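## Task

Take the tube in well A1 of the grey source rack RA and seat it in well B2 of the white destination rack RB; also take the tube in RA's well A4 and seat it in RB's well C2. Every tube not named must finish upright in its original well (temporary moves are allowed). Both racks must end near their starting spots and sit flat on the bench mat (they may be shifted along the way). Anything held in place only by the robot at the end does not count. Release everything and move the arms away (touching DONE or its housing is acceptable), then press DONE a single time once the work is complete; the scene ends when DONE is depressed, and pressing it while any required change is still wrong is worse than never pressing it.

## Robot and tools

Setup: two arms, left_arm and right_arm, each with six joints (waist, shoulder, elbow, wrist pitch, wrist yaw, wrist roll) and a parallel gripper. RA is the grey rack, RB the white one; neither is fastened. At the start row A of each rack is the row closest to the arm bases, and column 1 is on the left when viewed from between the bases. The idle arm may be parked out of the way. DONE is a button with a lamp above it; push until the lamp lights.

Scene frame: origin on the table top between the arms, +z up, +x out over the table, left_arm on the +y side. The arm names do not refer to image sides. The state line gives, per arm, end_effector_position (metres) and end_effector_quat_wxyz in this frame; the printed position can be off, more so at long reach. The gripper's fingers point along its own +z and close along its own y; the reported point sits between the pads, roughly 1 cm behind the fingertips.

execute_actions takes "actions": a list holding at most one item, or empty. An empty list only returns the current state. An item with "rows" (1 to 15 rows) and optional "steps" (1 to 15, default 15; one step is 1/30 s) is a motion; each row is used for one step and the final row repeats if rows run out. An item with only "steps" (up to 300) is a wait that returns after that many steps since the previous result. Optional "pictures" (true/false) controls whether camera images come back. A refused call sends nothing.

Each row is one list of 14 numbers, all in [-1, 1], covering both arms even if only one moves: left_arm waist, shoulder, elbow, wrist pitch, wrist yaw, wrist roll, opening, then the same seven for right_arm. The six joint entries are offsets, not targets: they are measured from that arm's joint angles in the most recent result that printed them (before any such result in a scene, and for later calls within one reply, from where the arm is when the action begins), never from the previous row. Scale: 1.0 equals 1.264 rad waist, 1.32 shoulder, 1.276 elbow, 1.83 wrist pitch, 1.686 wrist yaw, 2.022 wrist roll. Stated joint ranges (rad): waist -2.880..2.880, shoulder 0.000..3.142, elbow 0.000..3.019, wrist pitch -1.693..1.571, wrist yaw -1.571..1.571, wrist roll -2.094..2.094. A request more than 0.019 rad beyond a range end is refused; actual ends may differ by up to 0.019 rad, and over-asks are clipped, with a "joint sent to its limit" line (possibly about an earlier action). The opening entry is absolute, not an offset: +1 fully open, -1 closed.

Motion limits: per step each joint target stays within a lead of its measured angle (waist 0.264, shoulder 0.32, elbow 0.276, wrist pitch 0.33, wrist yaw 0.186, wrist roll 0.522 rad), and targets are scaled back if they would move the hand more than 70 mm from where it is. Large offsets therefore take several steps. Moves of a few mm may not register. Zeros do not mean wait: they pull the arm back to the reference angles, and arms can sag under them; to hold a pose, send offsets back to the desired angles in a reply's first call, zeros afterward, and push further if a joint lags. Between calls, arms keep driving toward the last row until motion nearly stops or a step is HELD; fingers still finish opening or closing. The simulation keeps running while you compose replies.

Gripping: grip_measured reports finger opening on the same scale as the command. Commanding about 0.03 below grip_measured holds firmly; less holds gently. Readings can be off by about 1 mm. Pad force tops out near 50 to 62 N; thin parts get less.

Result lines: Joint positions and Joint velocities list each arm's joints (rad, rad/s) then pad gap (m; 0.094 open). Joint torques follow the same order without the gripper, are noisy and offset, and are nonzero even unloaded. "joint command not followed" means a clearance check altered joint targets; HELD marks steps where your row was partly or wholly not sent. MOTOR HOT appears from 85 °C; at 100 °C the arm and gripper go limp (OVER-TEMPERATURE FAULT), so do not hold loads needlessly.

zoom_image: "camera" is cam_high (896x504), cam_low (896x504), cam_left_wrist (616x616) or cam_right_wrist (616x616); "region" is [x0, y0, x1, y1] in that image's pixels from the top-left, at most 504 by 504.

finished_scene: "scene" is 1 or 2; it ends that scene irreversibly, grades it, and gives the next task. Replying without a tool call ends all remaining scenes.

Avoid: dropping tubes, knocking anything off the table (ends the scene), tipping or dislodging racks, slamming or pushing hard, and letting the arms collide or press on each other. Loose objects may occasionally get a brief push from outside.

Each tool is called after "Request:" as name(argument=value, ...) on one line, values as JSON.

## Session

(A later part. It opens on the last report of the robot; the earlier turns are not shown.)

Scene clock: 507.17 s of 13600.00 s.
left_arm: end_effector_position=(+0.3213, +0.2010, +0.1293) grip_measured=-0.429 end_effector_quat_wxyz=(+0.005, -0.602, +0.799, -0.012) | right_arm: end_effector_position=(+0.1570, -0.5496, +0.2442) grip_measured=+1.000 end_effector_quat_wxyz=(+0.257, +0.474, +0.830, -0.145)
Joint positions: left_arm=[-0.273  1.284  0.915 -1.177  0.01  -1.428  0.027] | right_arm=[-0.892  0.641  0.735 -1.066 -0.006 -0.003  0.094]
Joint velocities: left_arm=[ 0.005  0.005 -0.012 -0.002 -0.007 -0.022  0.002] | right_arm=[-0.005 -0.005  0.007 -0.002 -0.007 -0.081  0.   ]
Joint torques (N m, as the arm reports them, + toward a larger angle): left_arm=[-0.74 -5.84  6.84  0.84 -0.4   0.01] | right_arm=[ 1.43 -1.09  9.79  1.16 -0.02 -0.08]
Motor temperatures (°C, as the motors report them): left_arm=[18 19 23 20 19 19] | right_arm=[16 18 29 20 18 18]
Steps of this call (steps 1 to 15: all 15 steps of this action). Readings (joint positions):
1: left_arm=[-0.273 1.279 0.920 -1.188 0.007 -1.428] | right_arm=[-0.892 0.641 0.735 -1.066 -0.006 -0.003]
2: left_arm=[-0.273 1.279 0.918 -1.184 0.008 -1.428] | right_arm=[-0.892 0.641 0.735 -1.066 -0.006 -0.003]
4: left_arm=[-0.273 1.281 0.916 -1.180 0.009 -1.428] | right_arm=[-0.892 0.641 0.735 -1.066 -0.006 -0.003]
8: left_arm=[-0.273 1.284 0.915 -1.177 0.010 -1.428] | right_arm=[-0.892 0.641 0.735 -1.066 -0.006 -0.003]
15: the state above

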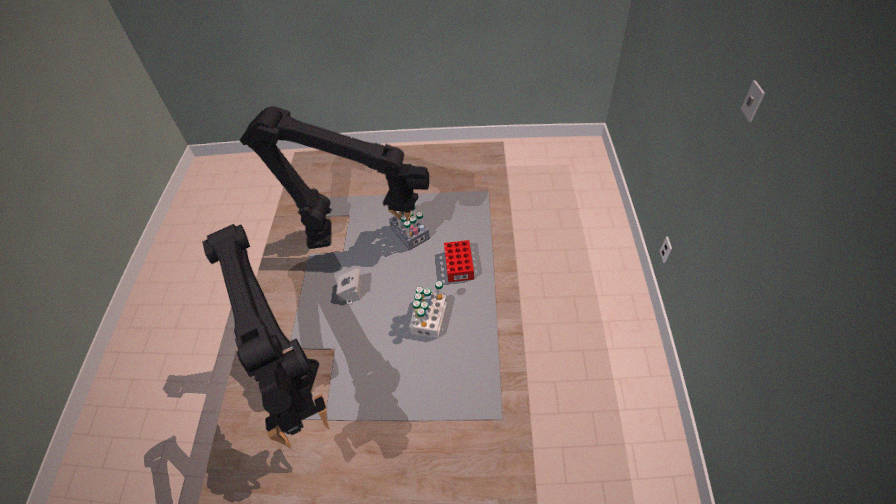

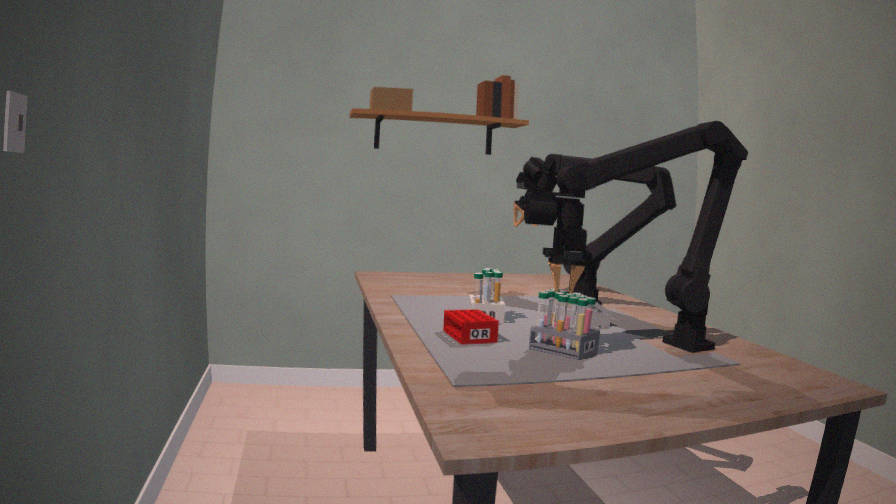

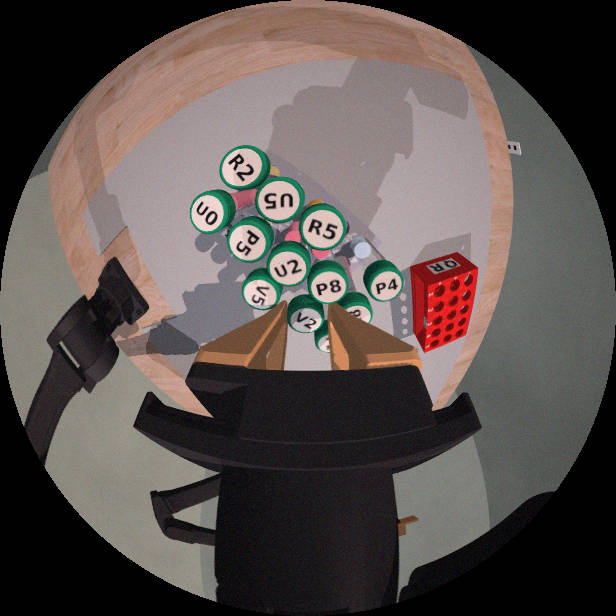

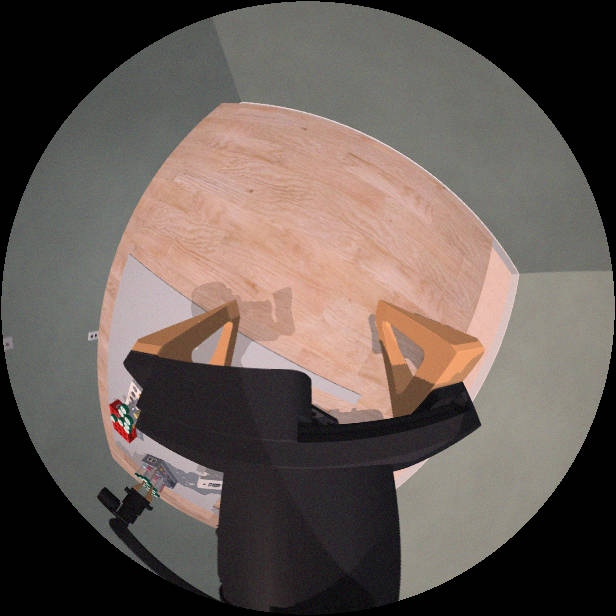

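Request:
execute_actions(actions=[{"rows":[[0,0.02,-0.01,0.013,0,0,-0.46,0,0,0.006,0,0,0,1]],"steps":12}], pictures=false)

Request:
execute_actions(actions=[{"rows":[[0,0,0.01,0,0,0,-0.6,0,0,0,0,0,0,1]],"steps":12}], pictures=false)

Request:
execute_actions(actions=[{"rows":[[0,0,0.03,-0.005,0,0,-0.6,0,0,0,0,0,0,1],[0,0,0.04,-0.012,0,0,-0.6,0,0,0,0,0,0,1],[0,0.005,0.05,-0.02,0,0,-0.6,0,0,0,0,0,0,1],[0,0.01,0.06,-0.025,0,0,-0.6,0,0,0,0,0,0,1],[0,0.015,0.07,-0.03,0,0,-0.6,0,0,0,0,0,0,1],[0,0.02,0.085,-0.035,0,0,-0.6,0,0,0,0,0,0,1],[0,0.025,0.1,-0.04,0,0,-0.6,0,0,0,0,0,0,1]],"steps":15}])

Scene clock: 515.53 s of 13600.00 s.
left_arm: end_effector_position=(+0.3230, +0.2003, +0.1256) grip_measured=-0.459 end_effector_quat_wxyz=(+0.005, -0.602, +0.799, -0.014) | right_arm: end_effector_position=(+0.1570, -0.5496, +0.2442) grip_measured=+1.000 end_effector_quat_wxyz=(+0.257, +0.474, +0.830, -0.145)
Joint positions: left_arm=[-0.273  1.292  0.911 -1.164  0.012 -1.428  0.025] | right_arm=[-0.892  0.641  0.735 -1.066 -0.006 -0.003  0.094]
Joint velocities: left_arm=[ 0.005 -0.015  0.002 -0.002  0.022  0.007 -0.   ] | right_arm=[-0.005  0.005 -0.007  0.002  0.022  0.007  0.   ]
Joint torques (N m, as the arm reports them, + toward a larger angle): left_arm=[-0.33 -5.7   6.65  0.91 -0.33  0.01] | right_arm=[ 2.21 -0.84  9.56  1.12  0.02 -0.14]
Motor temperatures (°C, as the motors report them): left_arm=[18 19 23 20 19 19] | right_arm=[16 18 30 20 18 18]
Steps of this call (steps 1 to 15: the robot went on to your last target; steps 16 to 160: nothing new was sent; then 2.63 s passed at rest; steps 161 to 172: all 12 steps of this action). Readings (joint positions):
161: left_arm=[-0.273 1.285 0.914 -1.175 0.011 -1.428] | right_arm=[-0.892 0.641 0.735 -1.066 -0.006 -0.003]
162: left_arm=[-0.273 1.285 0.913 -1.171 0.012 -1.428] | right_arm=[-0.892 0.641 0.735 -1.066 -0.006 -0.003]
164: left_arm=[-0.273 1.289 0.911 -1.167 0.012 -1.428] | right_arm=[-0.892 0.641 0.735 -1.066 -0.006 -0.003]
168: left_arm=[-0.273 1.292 0.911 -1.164 0.012 -1.428] | right_arm=[-0.892 0.641 0.735 -1.066 -0.006 -0.003]
172: the state above

Scene clock: 515.93 s of 13600.00 s.
left_arm: end_effector_position=(+0.3230, +0.2003, +0.1256) grip_measured=-0.547 end_effector_quat_wxyz=(+0.005, -0.602, +0.799, -0.014) | right_arm: end_effector_position=(+0.1563, -0.5483, +0.2397) grip_measured=+1.000 end_effector_quat_wxyz=(+0.253, +0.474, +0.831, -0.143)
Joint positions: left_arm=[-0.273  1.292  0.911 -1.164  0.012 -1.428  0.021] | right_arm=[-0.892  0.641  0.726 -1.066 -0.006 -0.003  0.094]
Joint velocities: left_arm=[-0.005 -0.005  0.002  0.002  0.095 -0.11  -0.   ] | right_arm=[ 0.005 -0.015  0.002 -0.007 -0.037 -0.095  0.   ]
Joint torques (N m, as the arm reports them, + toward a larger angle): left_arm=[-0.21 -6.84  8.58  0.36 -0.26  0.02] | right_arm=[ 1.56 -0.75  9.89  0.83  0.01 -0.13]
Motor temperatures (°C, as the motors report them): left_arm=[18 19 23 20 19 19] | right_arm=[16 18 30 20 18 18]
Steps of this call (steps 1 to 12: all 12 steps of this action). Readings (joint positions):
1: left_arm=[-0.273 1.292 0.911 -1.164 0.012 -1.428] | right_arm=[-0.892 0.641 0.734 -1.066 -0.006 -0.003]
2: left_arm=[-0.273 1.292 0.911 -1.164 0.012 -1.428] | right_arm=[-0.892 0.641 0.733 -1.066 -0.006 -0.003]
4: left_arm=[-0.273 1.292 0.911 -1.164 0.012 -1.428] | right_arm=[-0.892 0.641 0.729 -1.066 -0.006 -0.003]
8: left_arm=[-0.273 1.292 0.911 -1.164 0.012 -1.428] | right_arm=[-0.892 0.641 0.726 -1.066 -0.006 -0.003]
12: the state above

Scene clock: 516.43 s of 13600.00 s.
left_arm: end_effector_position=(+0.3350, +0.1987, +0.1428) grip_measured=-0.547 end_effector_quat_wxyz=(+0.000, -0.602, +0.799, -0.009) | right_arm: end_effector_position=(+0.1555, -0.5470, +0.2354) grip_measured=+1.000 end_effector_quat_wxyz=(+0.250, +0.475, +0.832, -0.141)
Joint positions: left_arm=[-0.273  1.316  0.981 -1.222  0.012 -1.428  0.021] | right_arm=[-0.892  0.641  0.718 -1.066 -0.006 -0.003  0.094]
Joint velocities: left_arm=[-0.015 -0.005  0.007 -0.012  0.022 -0.007 -0.   ] | right_arm=[-0.015 -0.005  0.027 -0.002 -0.022  0.022  0.   ]
Joint torques (N m, as the arm reports them, + toward a larger angle): left_arm=[-0.05 -7.17 12.06 -0.19 -0.24  0.04] | right_arm=[ 2.53 -0.36  9.66  1.13 -0.01 -0.11]
Motor temperatures (°C, as the motors report them): left_arm=[18 19 24 20 19 19] | right_arm=[16 18 30 20 18 18]
Steps of this call (steps 1 to 15: all 15 steps of this action). Readings (joint positions):
1: left_arm=[-0.273 1.292 0.911 -1.164 0.012 -1.428] | right_arm=[-0.892 0.641 0.726 -1.066 -0.006 -0.003]
2: left_arm=[-0.273 1.292 0.911 -1.165 0.012 -1.428] | right_arm=[-0.892 0.641 0.724 -1.066 -0.006 -0.003]
4: left_arm=[-0.273 1.293 0.917 -1.175 0.012 -1.428] | right_arm=[-0.892 0.641 0.721 -1.066 -0.006 -0.003]
8: left_arm=[-0.273 1.306 0.956 -1.214 0.012 -1.428] | right_arm=[-0.892 0.641 0.718 -1.066 -0.006 -0.003]
15: the state above

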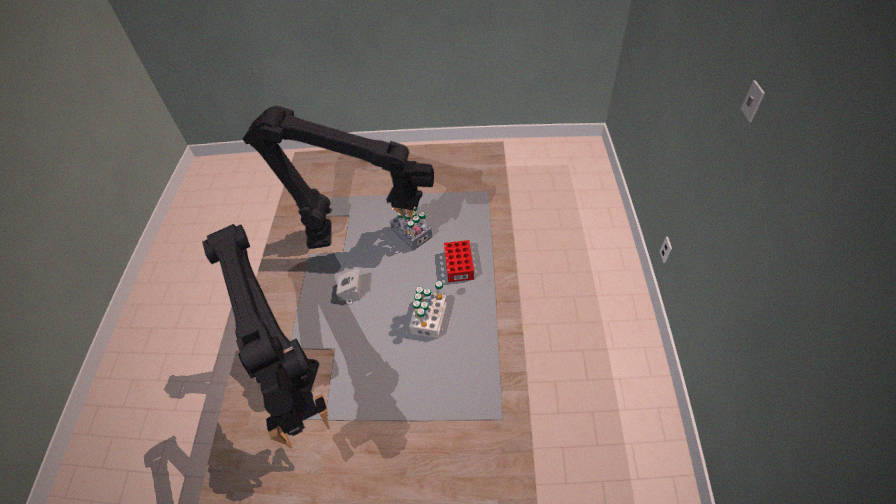

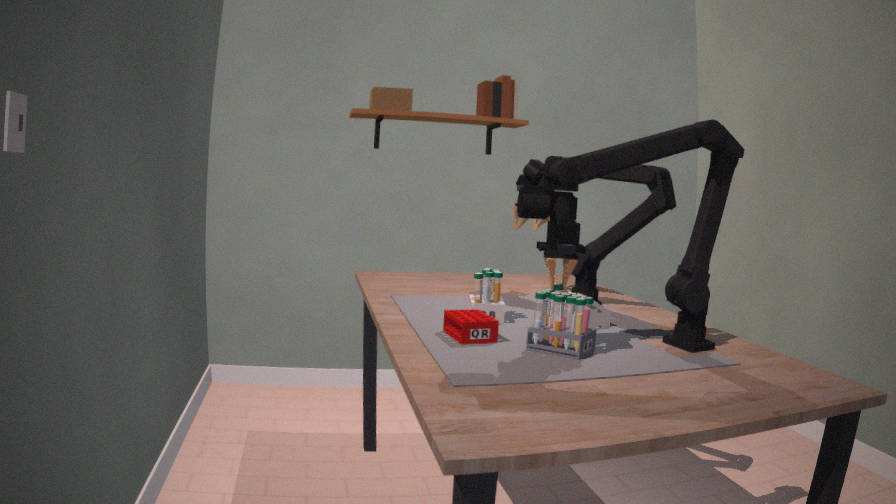

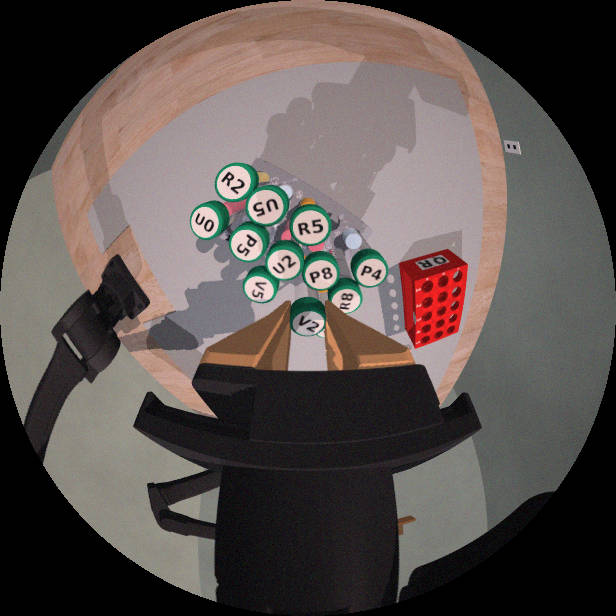

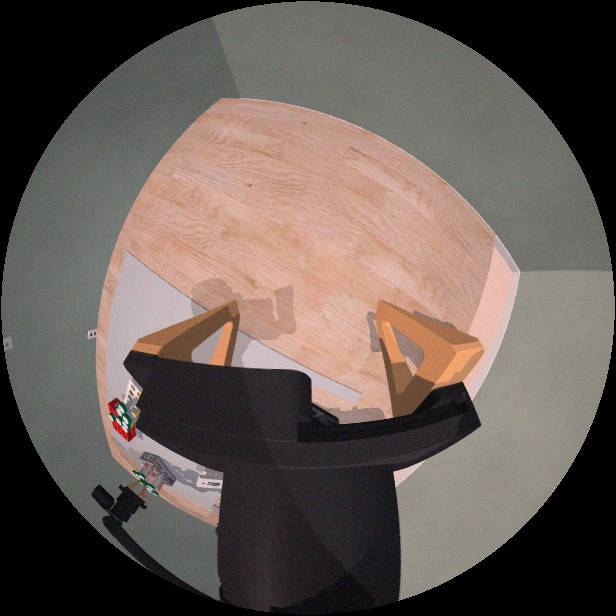

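Request:
execute_actions(actions=[{"rows":[[0,-0.02,0.03,-0.01,0,0,-0.6,0,0,0.01,0,0,0,1],[0,-0.03,0.035,-0.02,0,0,-0.6,0,0,0.01,0,0,0,1],[0,-0.04,0.04,-0.03,0,0,-0.6,0,0,0.01,0,0,0,1],[0,-0.045,0.05,-0.04,0,0,-0.6,0,0,0.01,0,0,0,1],[0,-0.05,0.06,-0.05,0,0,-0.6,0,0,0.01,0,0,0,1],[0,-0.052,0.07,-0.06,0,0,-0.6,0,0,0.01,0,0,0,1]],"steps":15}], pictures=false)

Request:
execute_actions(actions=[{"rows":[[0,-0.015,0.04,-0.01,0,0,-0.6,0,0,0.01,0,0,0,1],[0,-0.018,0.055,-0.022,0,0,-0.6,0,0,0.01,0,0,0,1],[0,-0.02,0.07,-0.034,0,0,-0.6,0,0,0.01,0,0,0,1],[0,-0.023,0.085,-0.046,0,0,-0.6,0,0,0.01,0,0,0,1],[0,-0.025,0.1,-0.058,0,0,-0.6,0,0,0.01,0,0,0,1],[0,-0.028,0.115,-0.07,0,0,-0.6,0,0,0.01,0,0,0,1],[0,-0.03,0.13,-0.082,0,0,-0.6,0,0,0.01,0,0,0,1],[0,-0.032,0.15,-0.096,0,0,-0.6,0,0,0.01,0,0,0,1],[0,-0.034,0.17,-0.11,0,0,-0.6,0,0,0.01,0,0,0,1],[0,-0.036,0.19,-0.125,0,0,-0.6,0,0,0.01,0,0,0,1]],"steps":15}])

Scene clock: 538.67 s of 13600.00 s.
left_arm: end_effector_position=(+0.3246, +0.2001, +0.1761) grip_measured=-0.547 end_effector_quat_wxyz=(+0.003, -0.602, +0.799, -0.012) | right_arm: end_effector_position=(+0.1555, -0.5470, +0.2354) grip_measured=+1.000 end_effector_quat_wxyz=(+0.250, +0.475, +0.832, -0.141)
Joint positions: left_arm=[-0.273  1.256  1.019 -1.313  0.012 -1.428  0.021] | right_arm=[-0.892  0.641  0.718 -1.066 -0.006 -0.003  0.094]
Joint velocities: left_arm=[-0.005 -0.024 -0.002 -0.007 -0.037 -0.007  0.001] | right_arm=[-0.024  0.005 -0.007 -0.022 -0.007 -0.051  0.   ]
Joint torques (N m, as the arm reports them, + toward a larger angle): left_arm=[-0.32 -7.91 11.72 -0.36 -0.26  0.05] | right_arm=[ 1.64 -0.66 10.02  0.81 -0.06 -0.06]
Motor temperatures (°C, as the motors report them): left_arm=[18 19 26 20 19 19] | right_arm=[16 18 30 20 18 18]
Steps of this call (steps 1 to 15: the robot went on to your last target; steps 16 to 190: nothing new was sent; then 15.40 s passed at rest; steps 191 to 205: all 15 steps of this action). Readings (joint positions):
191: left_arm=[-0.273 1.316 0.981 -1.222 0.012 -1.428] | right_arm=[-0.892 0.641 0.718 -1.066 -0.006 -0.003]
192: left_arm=[-0.273 1.315 0.981 -1.226 0.012 -1.428] | right_arm=[-0.892 0.641 0.718 -1.066 -0.006 -0.003]
194: left_arm=[-0.273 1.308 0.981 -1.243 0.012 -1.428] | right_arm=[-0.892 0.641 0.718 -1.066 -0.006 -0.003]
198: left_arm=[-0.273 1.280 1.001 -1.300 0.012 -1.428] | right_arm=[-0.892 0.641 0.718 -1.066 -0.006 -0.003]
205: the state above

Scene clock: 539.17 s of 13600.00 s.
left_arm: end_effector_position=(+0.3297, +0.1994, +0.2641) grip_measured=-0.547 end_effector_quat_wxyz=(+0.015, -0.601, +0.799, -0.023) | right_arm: end_effector_position=(+0.1555, -0.5470, +0.2354) grip_measured=+1.000 end_effector_quat_wxyz=(+0.250, +0.475, +0.832, -0.141)
Joint positions: left_arm=[-0.273  1.22   1.22  -1.517  0.012 -1.428  0.021] | right_arm=[-0.892  0.641  0.718 -1.066 -0.006 -0.003  0.094]
Joint velocities: left_arm=[-0.015 -0.2    0.056 -0.051  0.037 -0.022 -0.001] | right_arm=[-0.005 -0.005 -0.002 -0.012 -0.007 -0.037  0.   ]
Joint torques (N m, as the arm reports them, + toward a larger angle): left_arm=[-0.05 -7.23 11.04 -0.16 -0.24  0.04] | right_arm=[ 0.96 -0.71 10.09  1.09 -0.04 -0.12]
Motor temperatures (°C, as the motors report them): left_arm=[18 19 26 20 19 19] | right_arm=[16 18 30 20 18 18]
Steps of this call (steps 1 to 15: all 15 steps of this action). Readings (joint positions):
1: left_arm=[-0.273 1.256 1.019 -1.313 0.012 -1.428] | right_arm=[-0.892 0.641 0.718 -1.066 -0.006 -0.003]
2: left_arm=[-0.273 1.256 1.021 -1.318 0.012 -1.428] | right_arm=[-0.892 0.641 0.718 -1.066 -0.006 -0.003]
4: left_arm=[-0.273 1.256 1.033 -1.346 0.012 -1.428] | right_arm=[-0.892 0.641 0.718 -1.066 -0.006 -0.003]
8: left_arm=[-0.273 1.255 1.100 -1.429 0.012 -1.428] | right_arm=[-0.892 0.641 0.718 -1.066 -0.006 -0.003]
15: the state above

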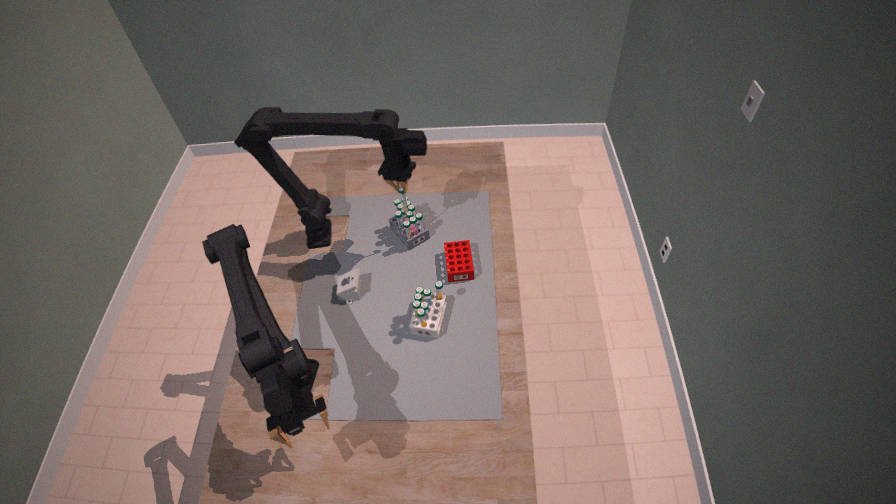

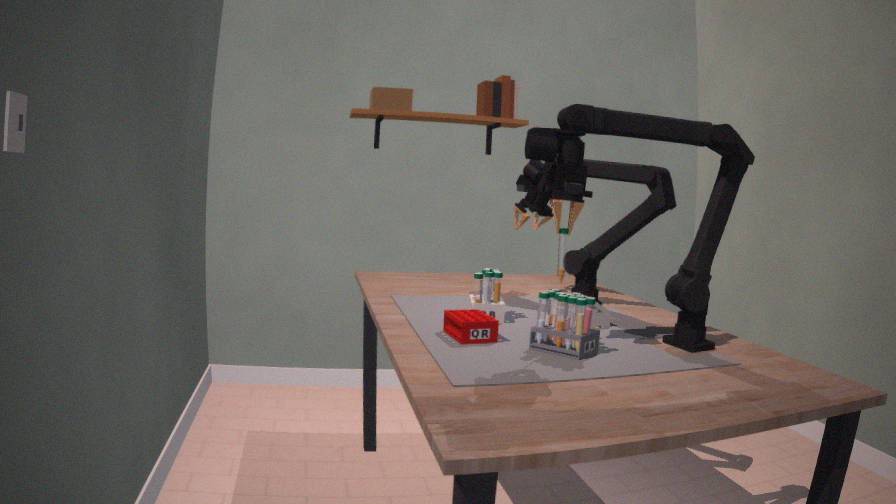

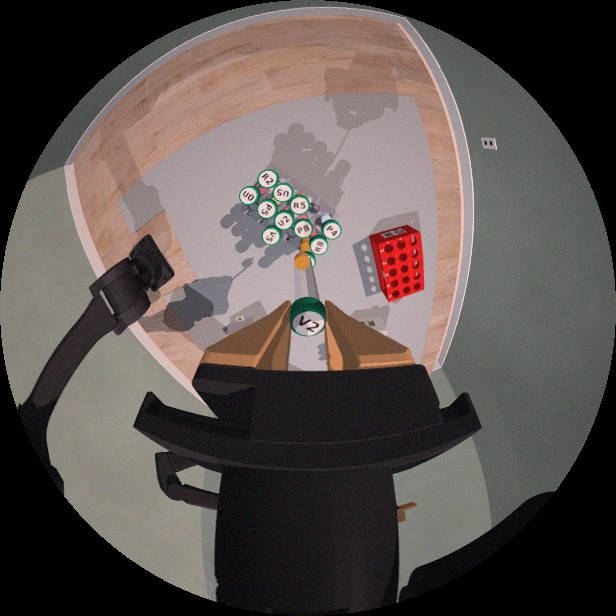

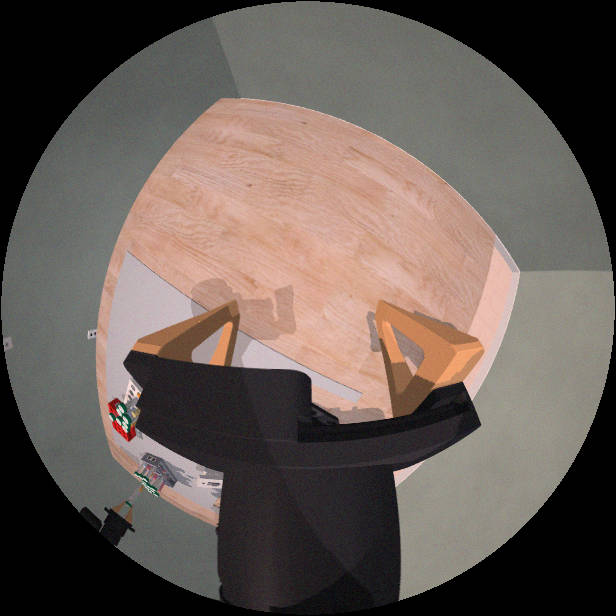

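Request:
execute_actions(actions=[{"rows":[[-0.05,0.03,0.08,-0.01,0,0.1,-0.6,0,0,0.01,0,0,0,1],[-0.1,0.08,0.14,-0.02,0,0.2,-0.6,0,0,0.01,0,0,0,1],[-0.15,0.13,0.2,-0.03,0,0.3,-0.6,0,0,0.01,0,0,0,1],[-0.2,0.18,0.26,-0.04,0,0.4,-0.6,0,0,0.01,0,0,0,1],[-0.25,0.23,0.32,-0.05,0,0.5,-0.6,0,0,0.01,0,0,0,1],[-0.3,0.28,0.38,-0.06,0,0.6,-0.6,0,0,0.01,0,0,0,1],[-0.35,0.33,0.44,-0.07,0,0.7,-0.6,0,0,0.01,0,0,0,1],[-0.39,0.39,0.51,-0.07,0,0.8,-0.6,0,0,0.01,0,0,0,1],[-0.42,0.465,0.57,-0.07,-0.007,0.87,-0.6,0,0,0.01,0,0,0,1]],"steps":15}], pictures=false)

Request:
execute_actions(actions=[{"steps":40}])

Scene clock: 558.70 s of 13600.00 s.
left_arm: end_effector_position=(+0.4171, -0.0553, +0.2397) grip_measured=-0.547 end_effector_quat_wxyz=(-0.021, -0.000, +1.000, +0.012) | right_arm: end_effector_position=(+0.1555, -0.5470, +0.2354) grip_measured=+1.000 end_effector_quat_wxyz=(+0.250, +0.475, +0.832, -0.141)
Joint positions: left_arm=[-0.746  1.763  1.753 -1.609  0.006 -0.61   0.021] | right_arm=[-0.892  0.641  0.718 -1.066 -0.006 -0.003  0.094]
Joint velocities: left_arm=[-0.786  1.499  1.658 -0.188 -0.022  2.469 -0.001] | right_arm=[-0.015 -0.005  0.017 -0.027 -0.066 -0.007  0.   ]
Joint torques (N m, as the arm reports them, + toward a larger angle): left_arm=[ -0.67 -18.49  13.14  -0.17  -0.34   0.07] | right_arm=[ 0.85  0.25 10.16  1.11 -0.05 -0.12]
Motor temperatures (°C, as the motors report them): left_arm=[18 19 26 20 19 19] | right_arm=[16 18 30 20 18 18]
Steps of this call (steps 1 to 15: the robot went on to your last target; steps 16 to 140: nothing new was sent; then 14.37 s passed at rest; steps 141 to 155: all 15 steps of this action). Readings (joint positions):
141: left_arm=[-0.277 1.213 1.225 -1.525 0.011 -1.396] | right_arm=[-0.892 0.641 0.718 -1.066 -0.006 -0.003]
142: left_arm=[-0.292 1.226 1.242 -1.532 0.009 -1.332] | right_arm=[-0.892 0.641 0.718 -1.066 -0.006 -0.003]
144: left_arm=[-0.351 1.279 1.314 -1.548 0.009 -1.204] | right_arm=[-0.892 0.641 0.718 -1.066 -0.006 -0.003]
148: left_arm=[-0.507 1.432 1.475 -1.570 0.009 -1.012] | right_arm=[-0.892 0.641 0.718 -1.066 -0.006 -0.003]
155: the state above

Scene clock: 560.03 s of 13600.00 s.
left_arm: end_effector_position=(+0.4286, -0.1064, +0.2377) grip_measured=-0.547 end_effector_quat_wxyz=(-0.015, +0.476, +0.879, +0.001) | right_arm: end_effector_position=(+0.1555, -0.5470, +0.2354) grip_measured=+1.000 end_effector_quat_wxyz=(+0.250, +0.475, +0.832, -0.141)
Joint positions: left_arm=[-0.808  1.864  1.89  -1.627  0.003  0.32   0.021] | right_arm=[-0.892  0.641  0.718 -1.066 -0.006 -0.003  0.094]
Joint velocities: left_arm=[-0.005  0.015 -0.012  0.002  0.066 -0.007 -0.   ] | right_arm=[ 0.005 -0.015 -0.012 -0.007  0.037 -0.051  0.   ]
Joint torques (N m, as the arm reports them, + toward a larger angle): left_arm=[  0.29 -19.68  12.35  -0.28  -0.26   0.17] | right_arm=[ 1.38 -0.43  9.99  1.04 -0.01 -0.08]
Motor temperatures (°C, as the motors report them): left_arm=[18 19 26 20 19 19] | right_arm=[16 18 30 20 18 18]
Steps of this call (steps 1 to 40: the robot went on to your last target). Readings (joint positions):
1: left_arm=[-0.771 1.810 1.806 -1.613 0.005 -0.511] | right_arm=[-0.892 0.641 0.718 -1.066 -0.006 -0.003]
2: left_arm=[-0.792 1.848 1.848 -1.613 0.005 -0.411] | right_arm=[-0.892 0.641 0.718 -1.066 -0.006 -0.003]
4: left_arm=[-0.821 1.884 1.879 -1.613 0.005 -0.211] | right_arm=[-0.892 0.641 0.718 -1.066 -0.006 -0.003]
8: left_arm=[-0.829 1.882 1.882 -1.625 0.005 0.101] | right_arm=[-0.892 0.641 0.718 -1.066 -0.006 -0.003]
40: the state above

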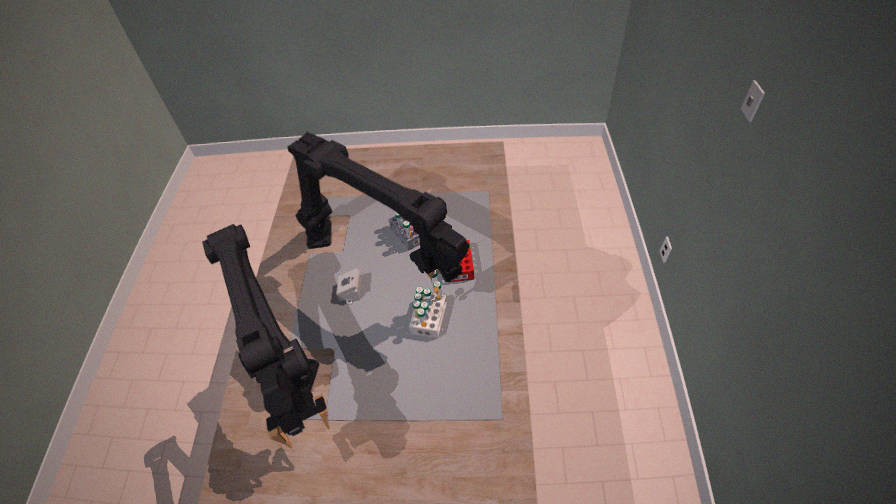

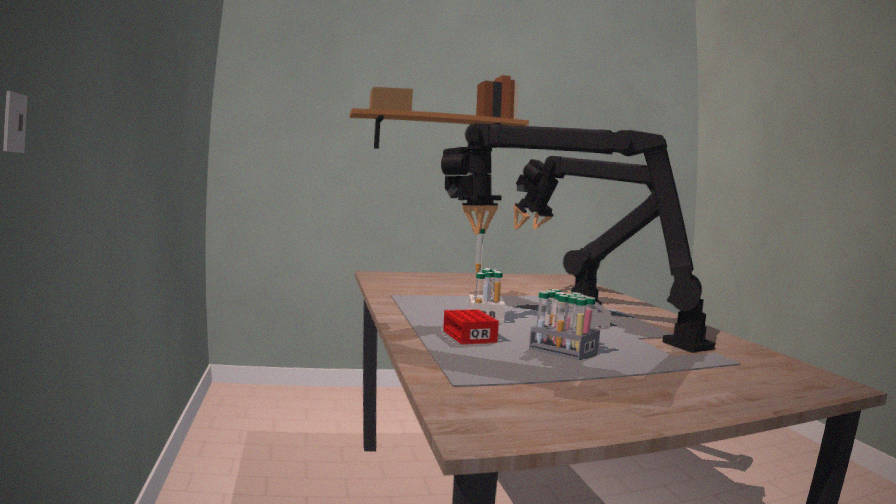

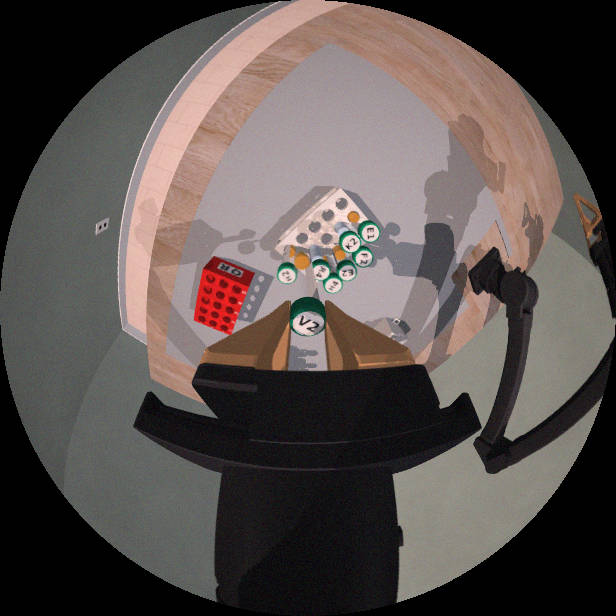

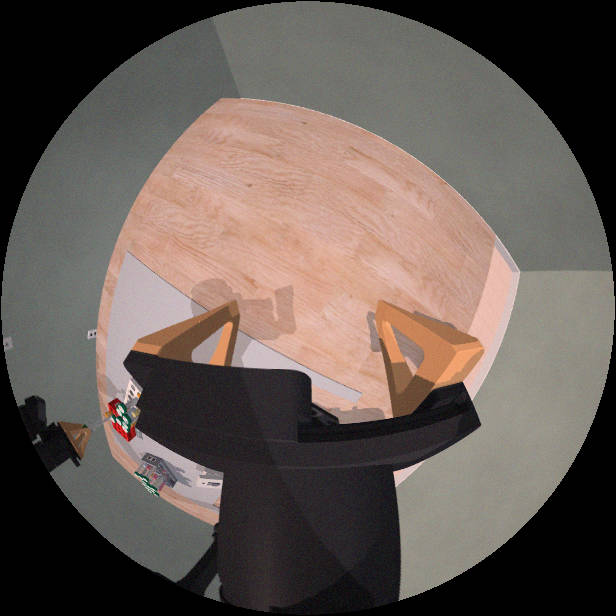

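Request:
execute_actions(actions=[{"rows":[[0.015,-0.02,0,0.02,0,0,-0.6,0,0,0.01,0,0,0,1],[0.015,-0.02,-0.01,0.03,0,0,-0.6,0,0,0.01,0,0,0,1],[0.015,-0.02,-0.02,0.04,0,0,-0.6,0,0,0.01,0,0,0,1],[0.015,-0.02,-0.03,0.05,0,0,-0.6,0,0,0.01,0,0,0,1],[0.015,-0.02,-0.04,0.06,0,0,-0.6,0,0,0.01,0,0,0,1],[0.015,-0.02,-0.055,0.07,0,0,-0.6,0,0,0.01,0,0,0,1],[0.015,-0.02,-0.07,0.08,0,0,-0.6,0,0,0.01,0,0,0,1],[0.015,-0.02,-0.085,0.09,0,0,-0.6,0,0,0.01,0,0,0,1],[0.015,-0.02,-0.1,0.1,0,0,-0.6,0,0,0.01,0,0,0,1],[0.015,-0.02,-0.115,0.11,0,0,-0.6,0,0,0.01,0,0,0,1]],"steps":15}], pictures=false)

Request:
execute_actions(actions=[{"steps":15}], pictures=false)

Request:
zoom_image(camera="cam_left_wrist", region=[230,180,400,350])

Scene clock: 578.50 s of 13600.00 s.
left_arm: end_effector_position=(+0.4318, -0.1014, +0.1781) grip_measured=-0.547 end_effector_quat_wxyz=(-0.007, +0.472, +0.882, -0.000) | right_arm: end_effector_position=(+0.1555, -0.5470, +0.2354) grip_measured=+1.000 end_effector_quat_wxyz=(+0.250, +0.475, +0.832, -0.141)
Joint positions: left_arm=[-0.798  1.86   1.728 -1.453  0.003  0.321  0.021] | right_arm=[-0.892  0.641  0.718 -1.066 -0.006 -0.003  0.094]
Joint velocities: left_arm=[-0.005 -0.005  0.007  0.027  0.051  0.051 -0.001] | right_arm=[ 0.005  0.005 -0.007 -0.012  0.007 -0.051  0.   ]
Joint torques (N m, as the arm reports them, + toward a larger angle): left_arm=[  0.39 -18.86   9.26   1.49  -0.1    0.04] | right_arm=[ 1.43 -1.22 10.04  0.98 -0.02 -0.11]
Motor temperatures (°C, as the motors report them): left_arm=[18 20 27 20 19 19] | right_arm=[16 18 30 20 18 18]
Steps of this call (steps 1 to 15: the robot went on to your last target; steps 16 to 170: nothing new was sent; then 12.30 s passed at rest; steps 171 to 185: all 15 steps of this action). Readings (joint positions):
171: left_arm=[-0.808 1.864 1.890 -1.624 0.003 0.321] | right_arm=[-0.892 0.641 0.718 -1.066 -0.006 -0.003]
172: left_arm=[-0.807 1.864 1.887 -1.615 0.003 0.321] | right_arm=[-0.892 0.641 0.718 -1.066 -0.006 -0.003]
174: left_arm=[-0.805 1.861 1.873 -1.586 0.003 0.321] | right_arm=[-0.892 0.641 0.718 -1.066 -0.006 -0.003]
178: left_arm=[-0.799 1.860 1.816 -1.515 0.003 0.321] | right_arm=[-0.892 0.641 0.718 -1.066 -0.006 -0.003]
185: the state above

Scene clock: 579.00 s of 13600.00 s.
left_arm: end_effector_position=(+0.4330, -0.1024, +0.1783) grip_measured=-0.547 end_effector_quat_wxyz=(-0.004, +0.472, +0.882, -0.001) | right_arm: end_effector_position=(+0.1555, -0.5470, +0.2354) grip_measured=+1.000 end_effector_quat_wxyz=(+0.250, +0.475, +0.832, -0.141)
Joint positions: left_arm=[-0.798  1.86   1.728 -1.447  0.003  0.321  0.021] | right_arm=[-0.892  0.641  0.718 -1.066 -0.006 -0.003  0.094]
Joint velocities: left_arm=[-0.005 -0.024  0.002 -0.012  0.007  0.037 -0.001] | right_arm=[ 0.005 -0.005 -0.007  0.002  0.007  0.066  0.   ]
Joint torques (N m, as the arm reports them, + toward a larger angle): left_arm=[  0.87 -18.33   9.22   1.26  -0.14   0.  ] | right_arm=[ 1.14 -0.28  9.9   1.04 -0.01 -0.11]
Motor temperatures (°C, as the motors report them): left_arm=[18 20 27 20 19 19] | right_arm=[16 18 30 20 18 18]
Steps of this call (steps 1 to 15: the robot went on to your last target). Readings (joint positions):
1: left_arm=[-0.798 1.860 1.728 -1.451 0.003 0.321] | right_arm=[-0.892 0.641 0.718 -1.066 -0.006 -0.003]
2: left_arm=[-0.798 1.860 1.728 -1.449 0.003 0.321] | right_arm=[-0.892 0.641 0.718 -1.066 -0.006 -0.003]
4: left_arm=[-0.798 1.860 1.728 -1.447 0.003 0.321] | right_arm=[-0.892 0.641 0.718 -1.066 -0.006 -0.003]
8: left_arm=[-0.798 1.860 1.728 -1.447 0.003 0.321] | right_arm=[-0.892 0.641 0.718 -1.066 -0.006 -0.003]
15: the state above
All arms were judged still, so your last target was given up. Only a new action makes them travel on or press farther. Fingers that are still opening or closing keep moving.

Region (230, 180, 400, 350) of cam_left_wrist's 616x616 image, scaled by 2.965, with more detail than that image has.

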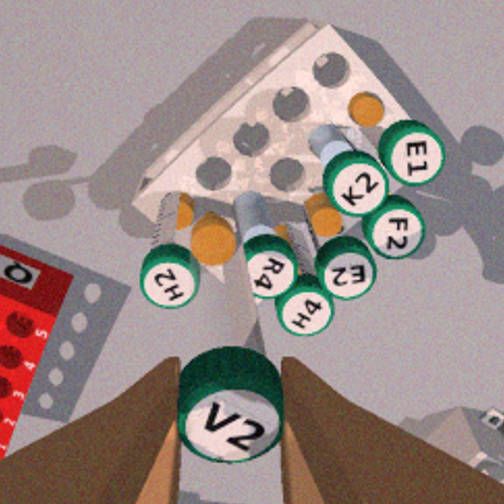

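Old image.

Request:
execute_actions(actions=[])

Request:
zoom_image(camera="cam_left_wrist", region=[230,180,400,350])

Scene clock: 581.87 s of 13600.00 s.
left_arm: end_effector_position=(+0.4330, -0.1024, +0.1783) grip_measured=-0.547 end_effector_quat_wxyz=(-0.004, +0.472, +0.882, -0.001) | right_arm: end_effector_position=(+0.1555, -0.5470, +0.2354) grip_measured=+1.000 end_effector_quat_wxyz=(+0.250, +0.475, +0.832, -0.141)
Joint positions: left_arm=[-0.798  1.86   1.728 -1.447  0.003  0.321  0.021] | right_arm=[-0.892  0.641  0.718 -1.066 -0.006 -0.003  0.094]
Joint velocities: left_arm=[ 0.024 -0.005 -0.012 -0.017 -0.066 -0.066 -0.001] | right_arm=[ 0.015 -0.005 -0.017  0.007 -0.007 -0.037  0.   ]
Joint torques (N m, as the arm reports them, + toward a larger angle): left_arm=[  0.61 -19.     9.24   1.29  -0.13   0.02] | right_arm=[ 1.19 -0.54 10.01  1.03 -0.04 -0.1 ]
Motor temperatures (°C, as the motors report them): left_arm=[18 21 27 20 19 19] | right_arm=[16 18 30 20 18 18]
Steps of this call (steps 1 to 86: nothing new was sent). Readings (joint positions):
1: left_arm=[-0.798 1.860 1.728 -1.447 0.003 0.321] | right_arm=[-0.892 0.641 0.718 -1.066 -0.006 -0.003]
2: left_arm=[-0.798 1.860 1.728 -1.447 0.003 0.321] | right_arm=[-0.892 0.641 0.718 -1.066 -0.006 -0.003]
4: left_arm=[-0.798 1.860 1.728 -1.447 0.003 0.321] | right_arm=[-0.892 0.641 0.718 -1.066 -0.006 -0.003]
8: left_arm=[-0.798 1.860 1.728 -1.447 0.003 0.321] | right_arm=[-0.892 0.641 0.718 -1.066 -0.006 -0.003]
86: the state above

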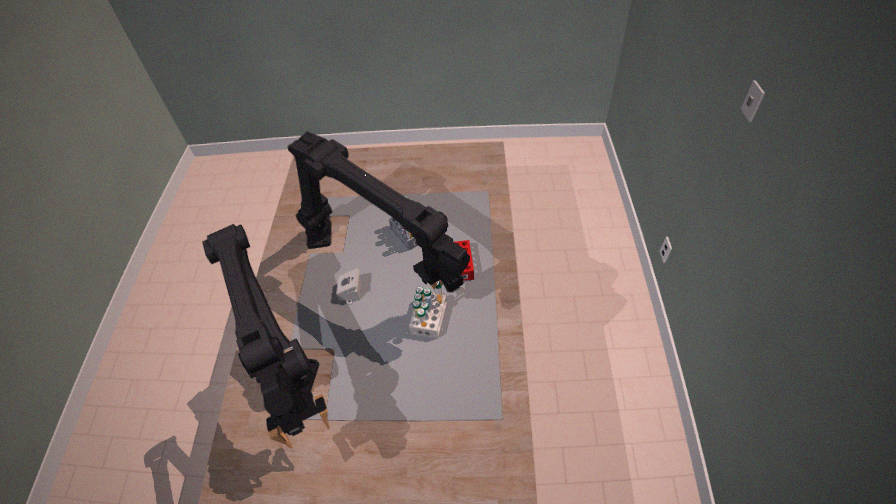

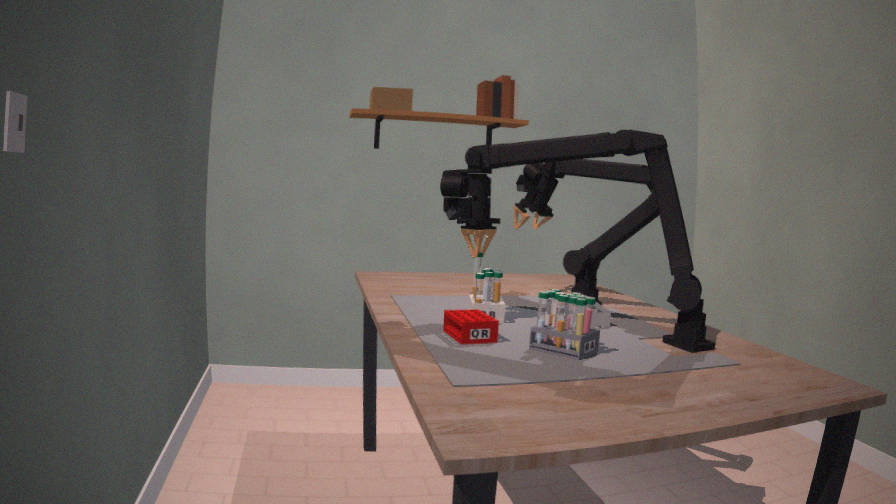

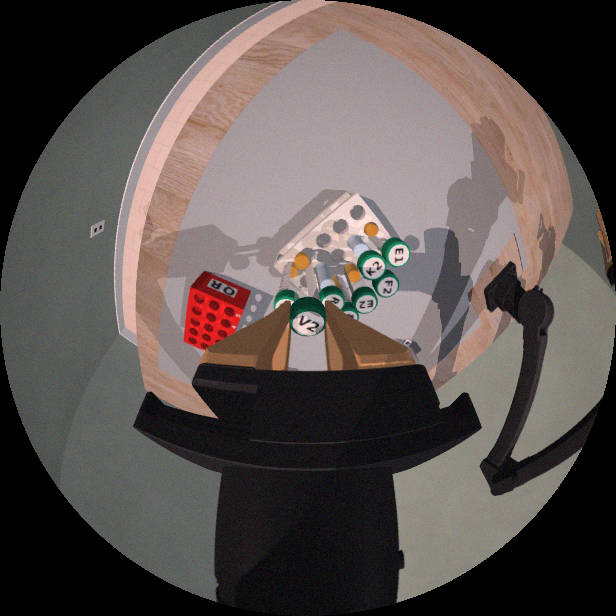

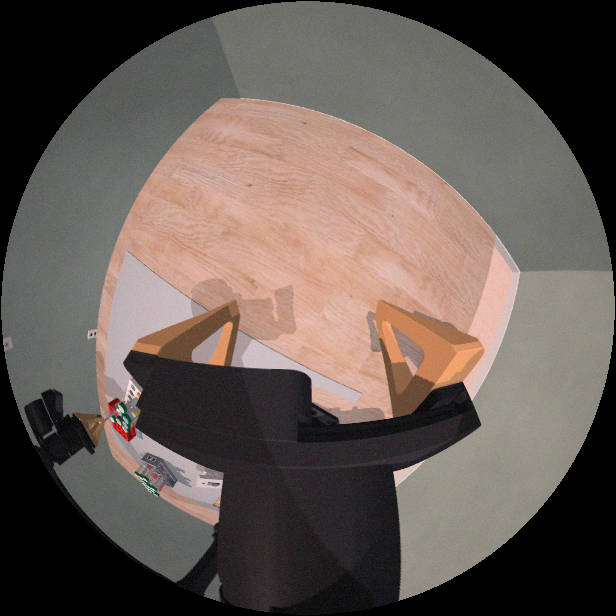

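Region (230, 180, 400, 350) of cam_left_wrist's 616x616 image, scaled by 2.965, with more detail than that image has.

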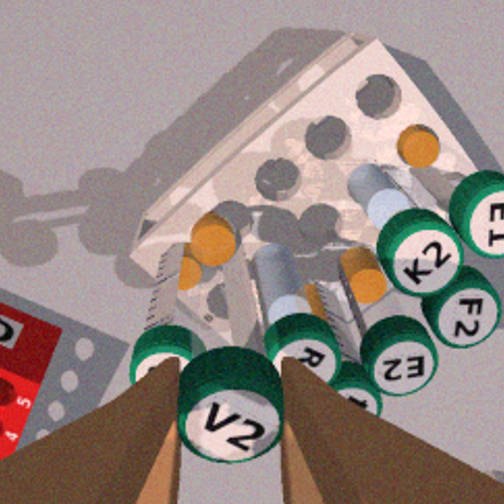

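Request:
execute_actions(actions=[{"rows":[[-0.019,-0.008,-0.004,-0.012,0,0,-0.6,0,0,0.01,0,0,0,1]],"steps":15}])

Request:
zoom_image(camera="cam_left_wrist", region=[230,180,400,350])

Scene clock: 591.47 s of 13600.00 s.
left_arm: end_effector_position=(+0.4240, -0.1077, +0.1750) grip_measured=-0.547 end_effector_quat_wxyz=(-0.010, +0.479, +0.878, +0.000) | right_arm: end_effector_position=(+0.1555, -0.5470, +0.2354) grip_measured=+1.000 end_effector_quat_wxyz=(+0.250, +0.475, +0.832, -0.141)
Joint positions: left_arm=[-0.815  1.86   1.719 -1.451  0.003  0.321  0.021] | right_arm=[-0.892  0.641  0.718 -1.066 -0.006 -0.003  0.094]
Joint velocities: left_arm=[-0.015 -0.015 -0.007  0.017 -0.11   0.051 -0.002] | right_arm=[-0.015  0.005 -0.012  0.002  0.037 -0.022  0.   ]
Joint torques (N m, as the arm reports them, + toward a larger angle): left_arm=[ -0.59 -17.76   8.26  -0.32  -0.11   0.03] | right_arm=[ 1.61 -1.16  9.87  1.18 -0.04 -0.08]
Motor temperatures (°C, as the motors report them): left_arm=[18 21 26 20 19 19] | right_arm=[16 18 30 20 18 18]
Steps of this call (steps 1 to 90: nothing new was sent; then 6.10 s passed at rest; steps 91 to 105: all 15 steps of this action). Readings (joint positions):
91: left_arm=[-0.799 1.860 1.727 -1.447 0.003 0.321] | right_arm=[-0.892 0.641 0.718 -1.066 -0.006 -0.003]
92: left_arm=[-0.800 1.860 1.726 -1.448 0.003 0.321] | right_arm=[-0.892 0.641 0.718 -1.066 -0.006 -0.003]
94: left_arm=[-0.805 1.860 1.723 -1.449 0.003 0.321] | right_arm=[-0.892 0.641 0.718 -1.066 -0.006 -0.003]
98: left_arm=[-0.813 1.860 1.719 -1.451 0.003 0.321] | right_arm=[-0.892 0.641 0.718 -1.066 -0.006 -0.003]
105: the state above

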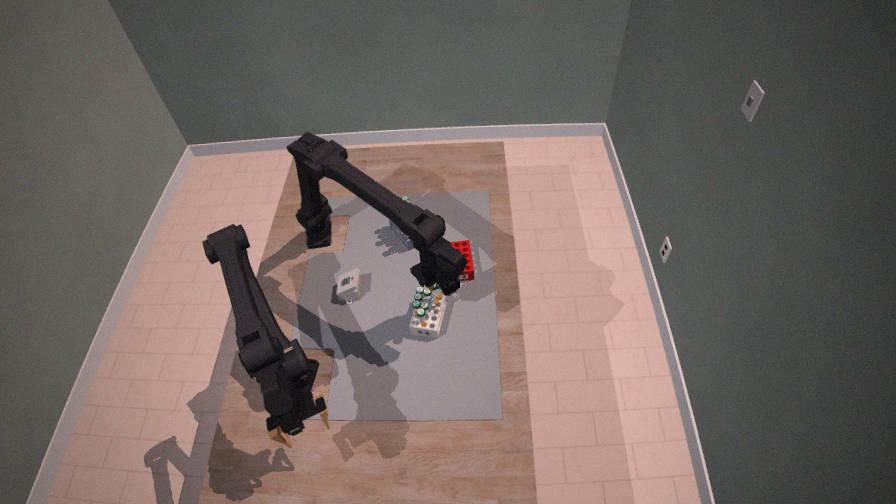

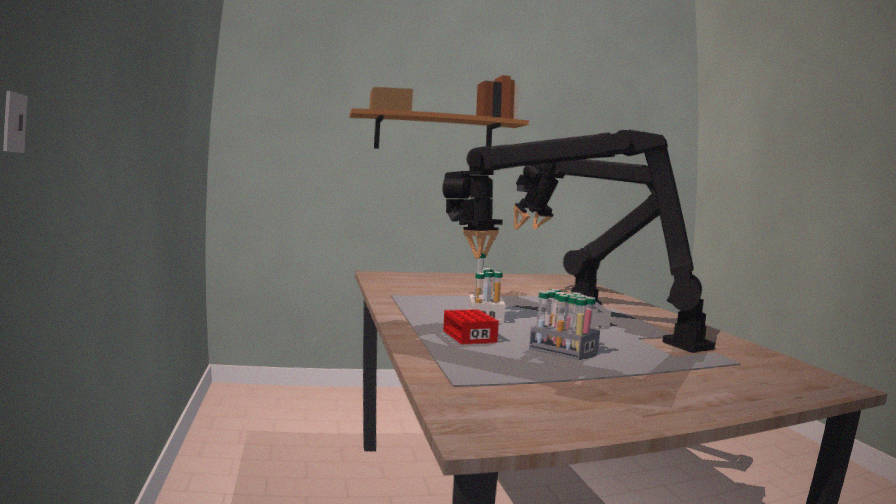

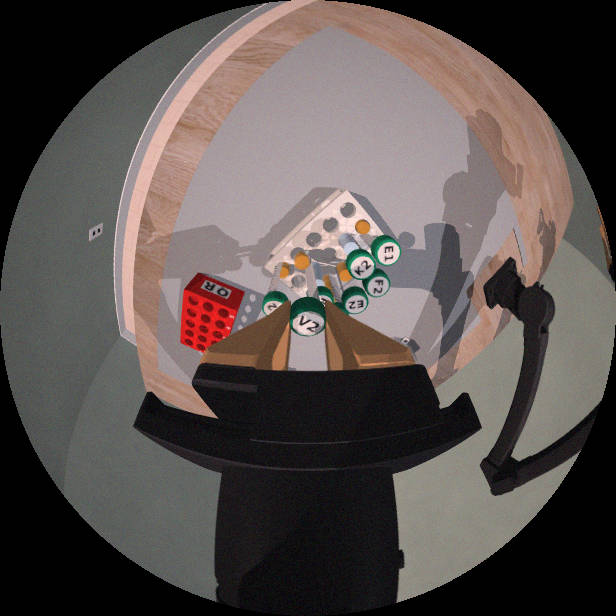

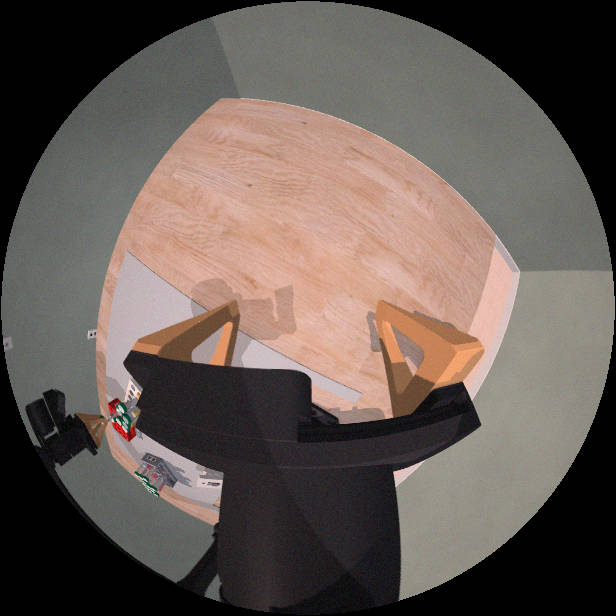

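Region (230, 180, 400, 350) of cam_left_wrist's 616x616 image, scaled by 2.965, with more detail than that image has.

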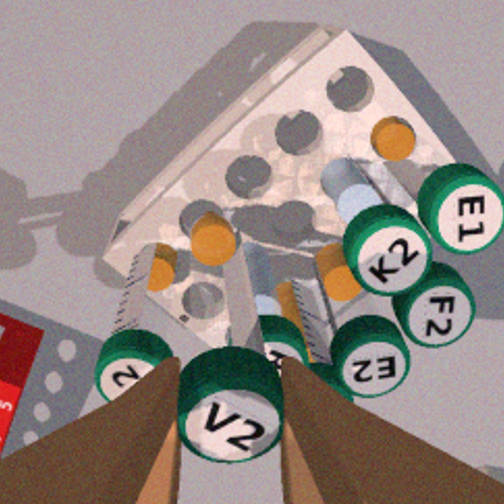

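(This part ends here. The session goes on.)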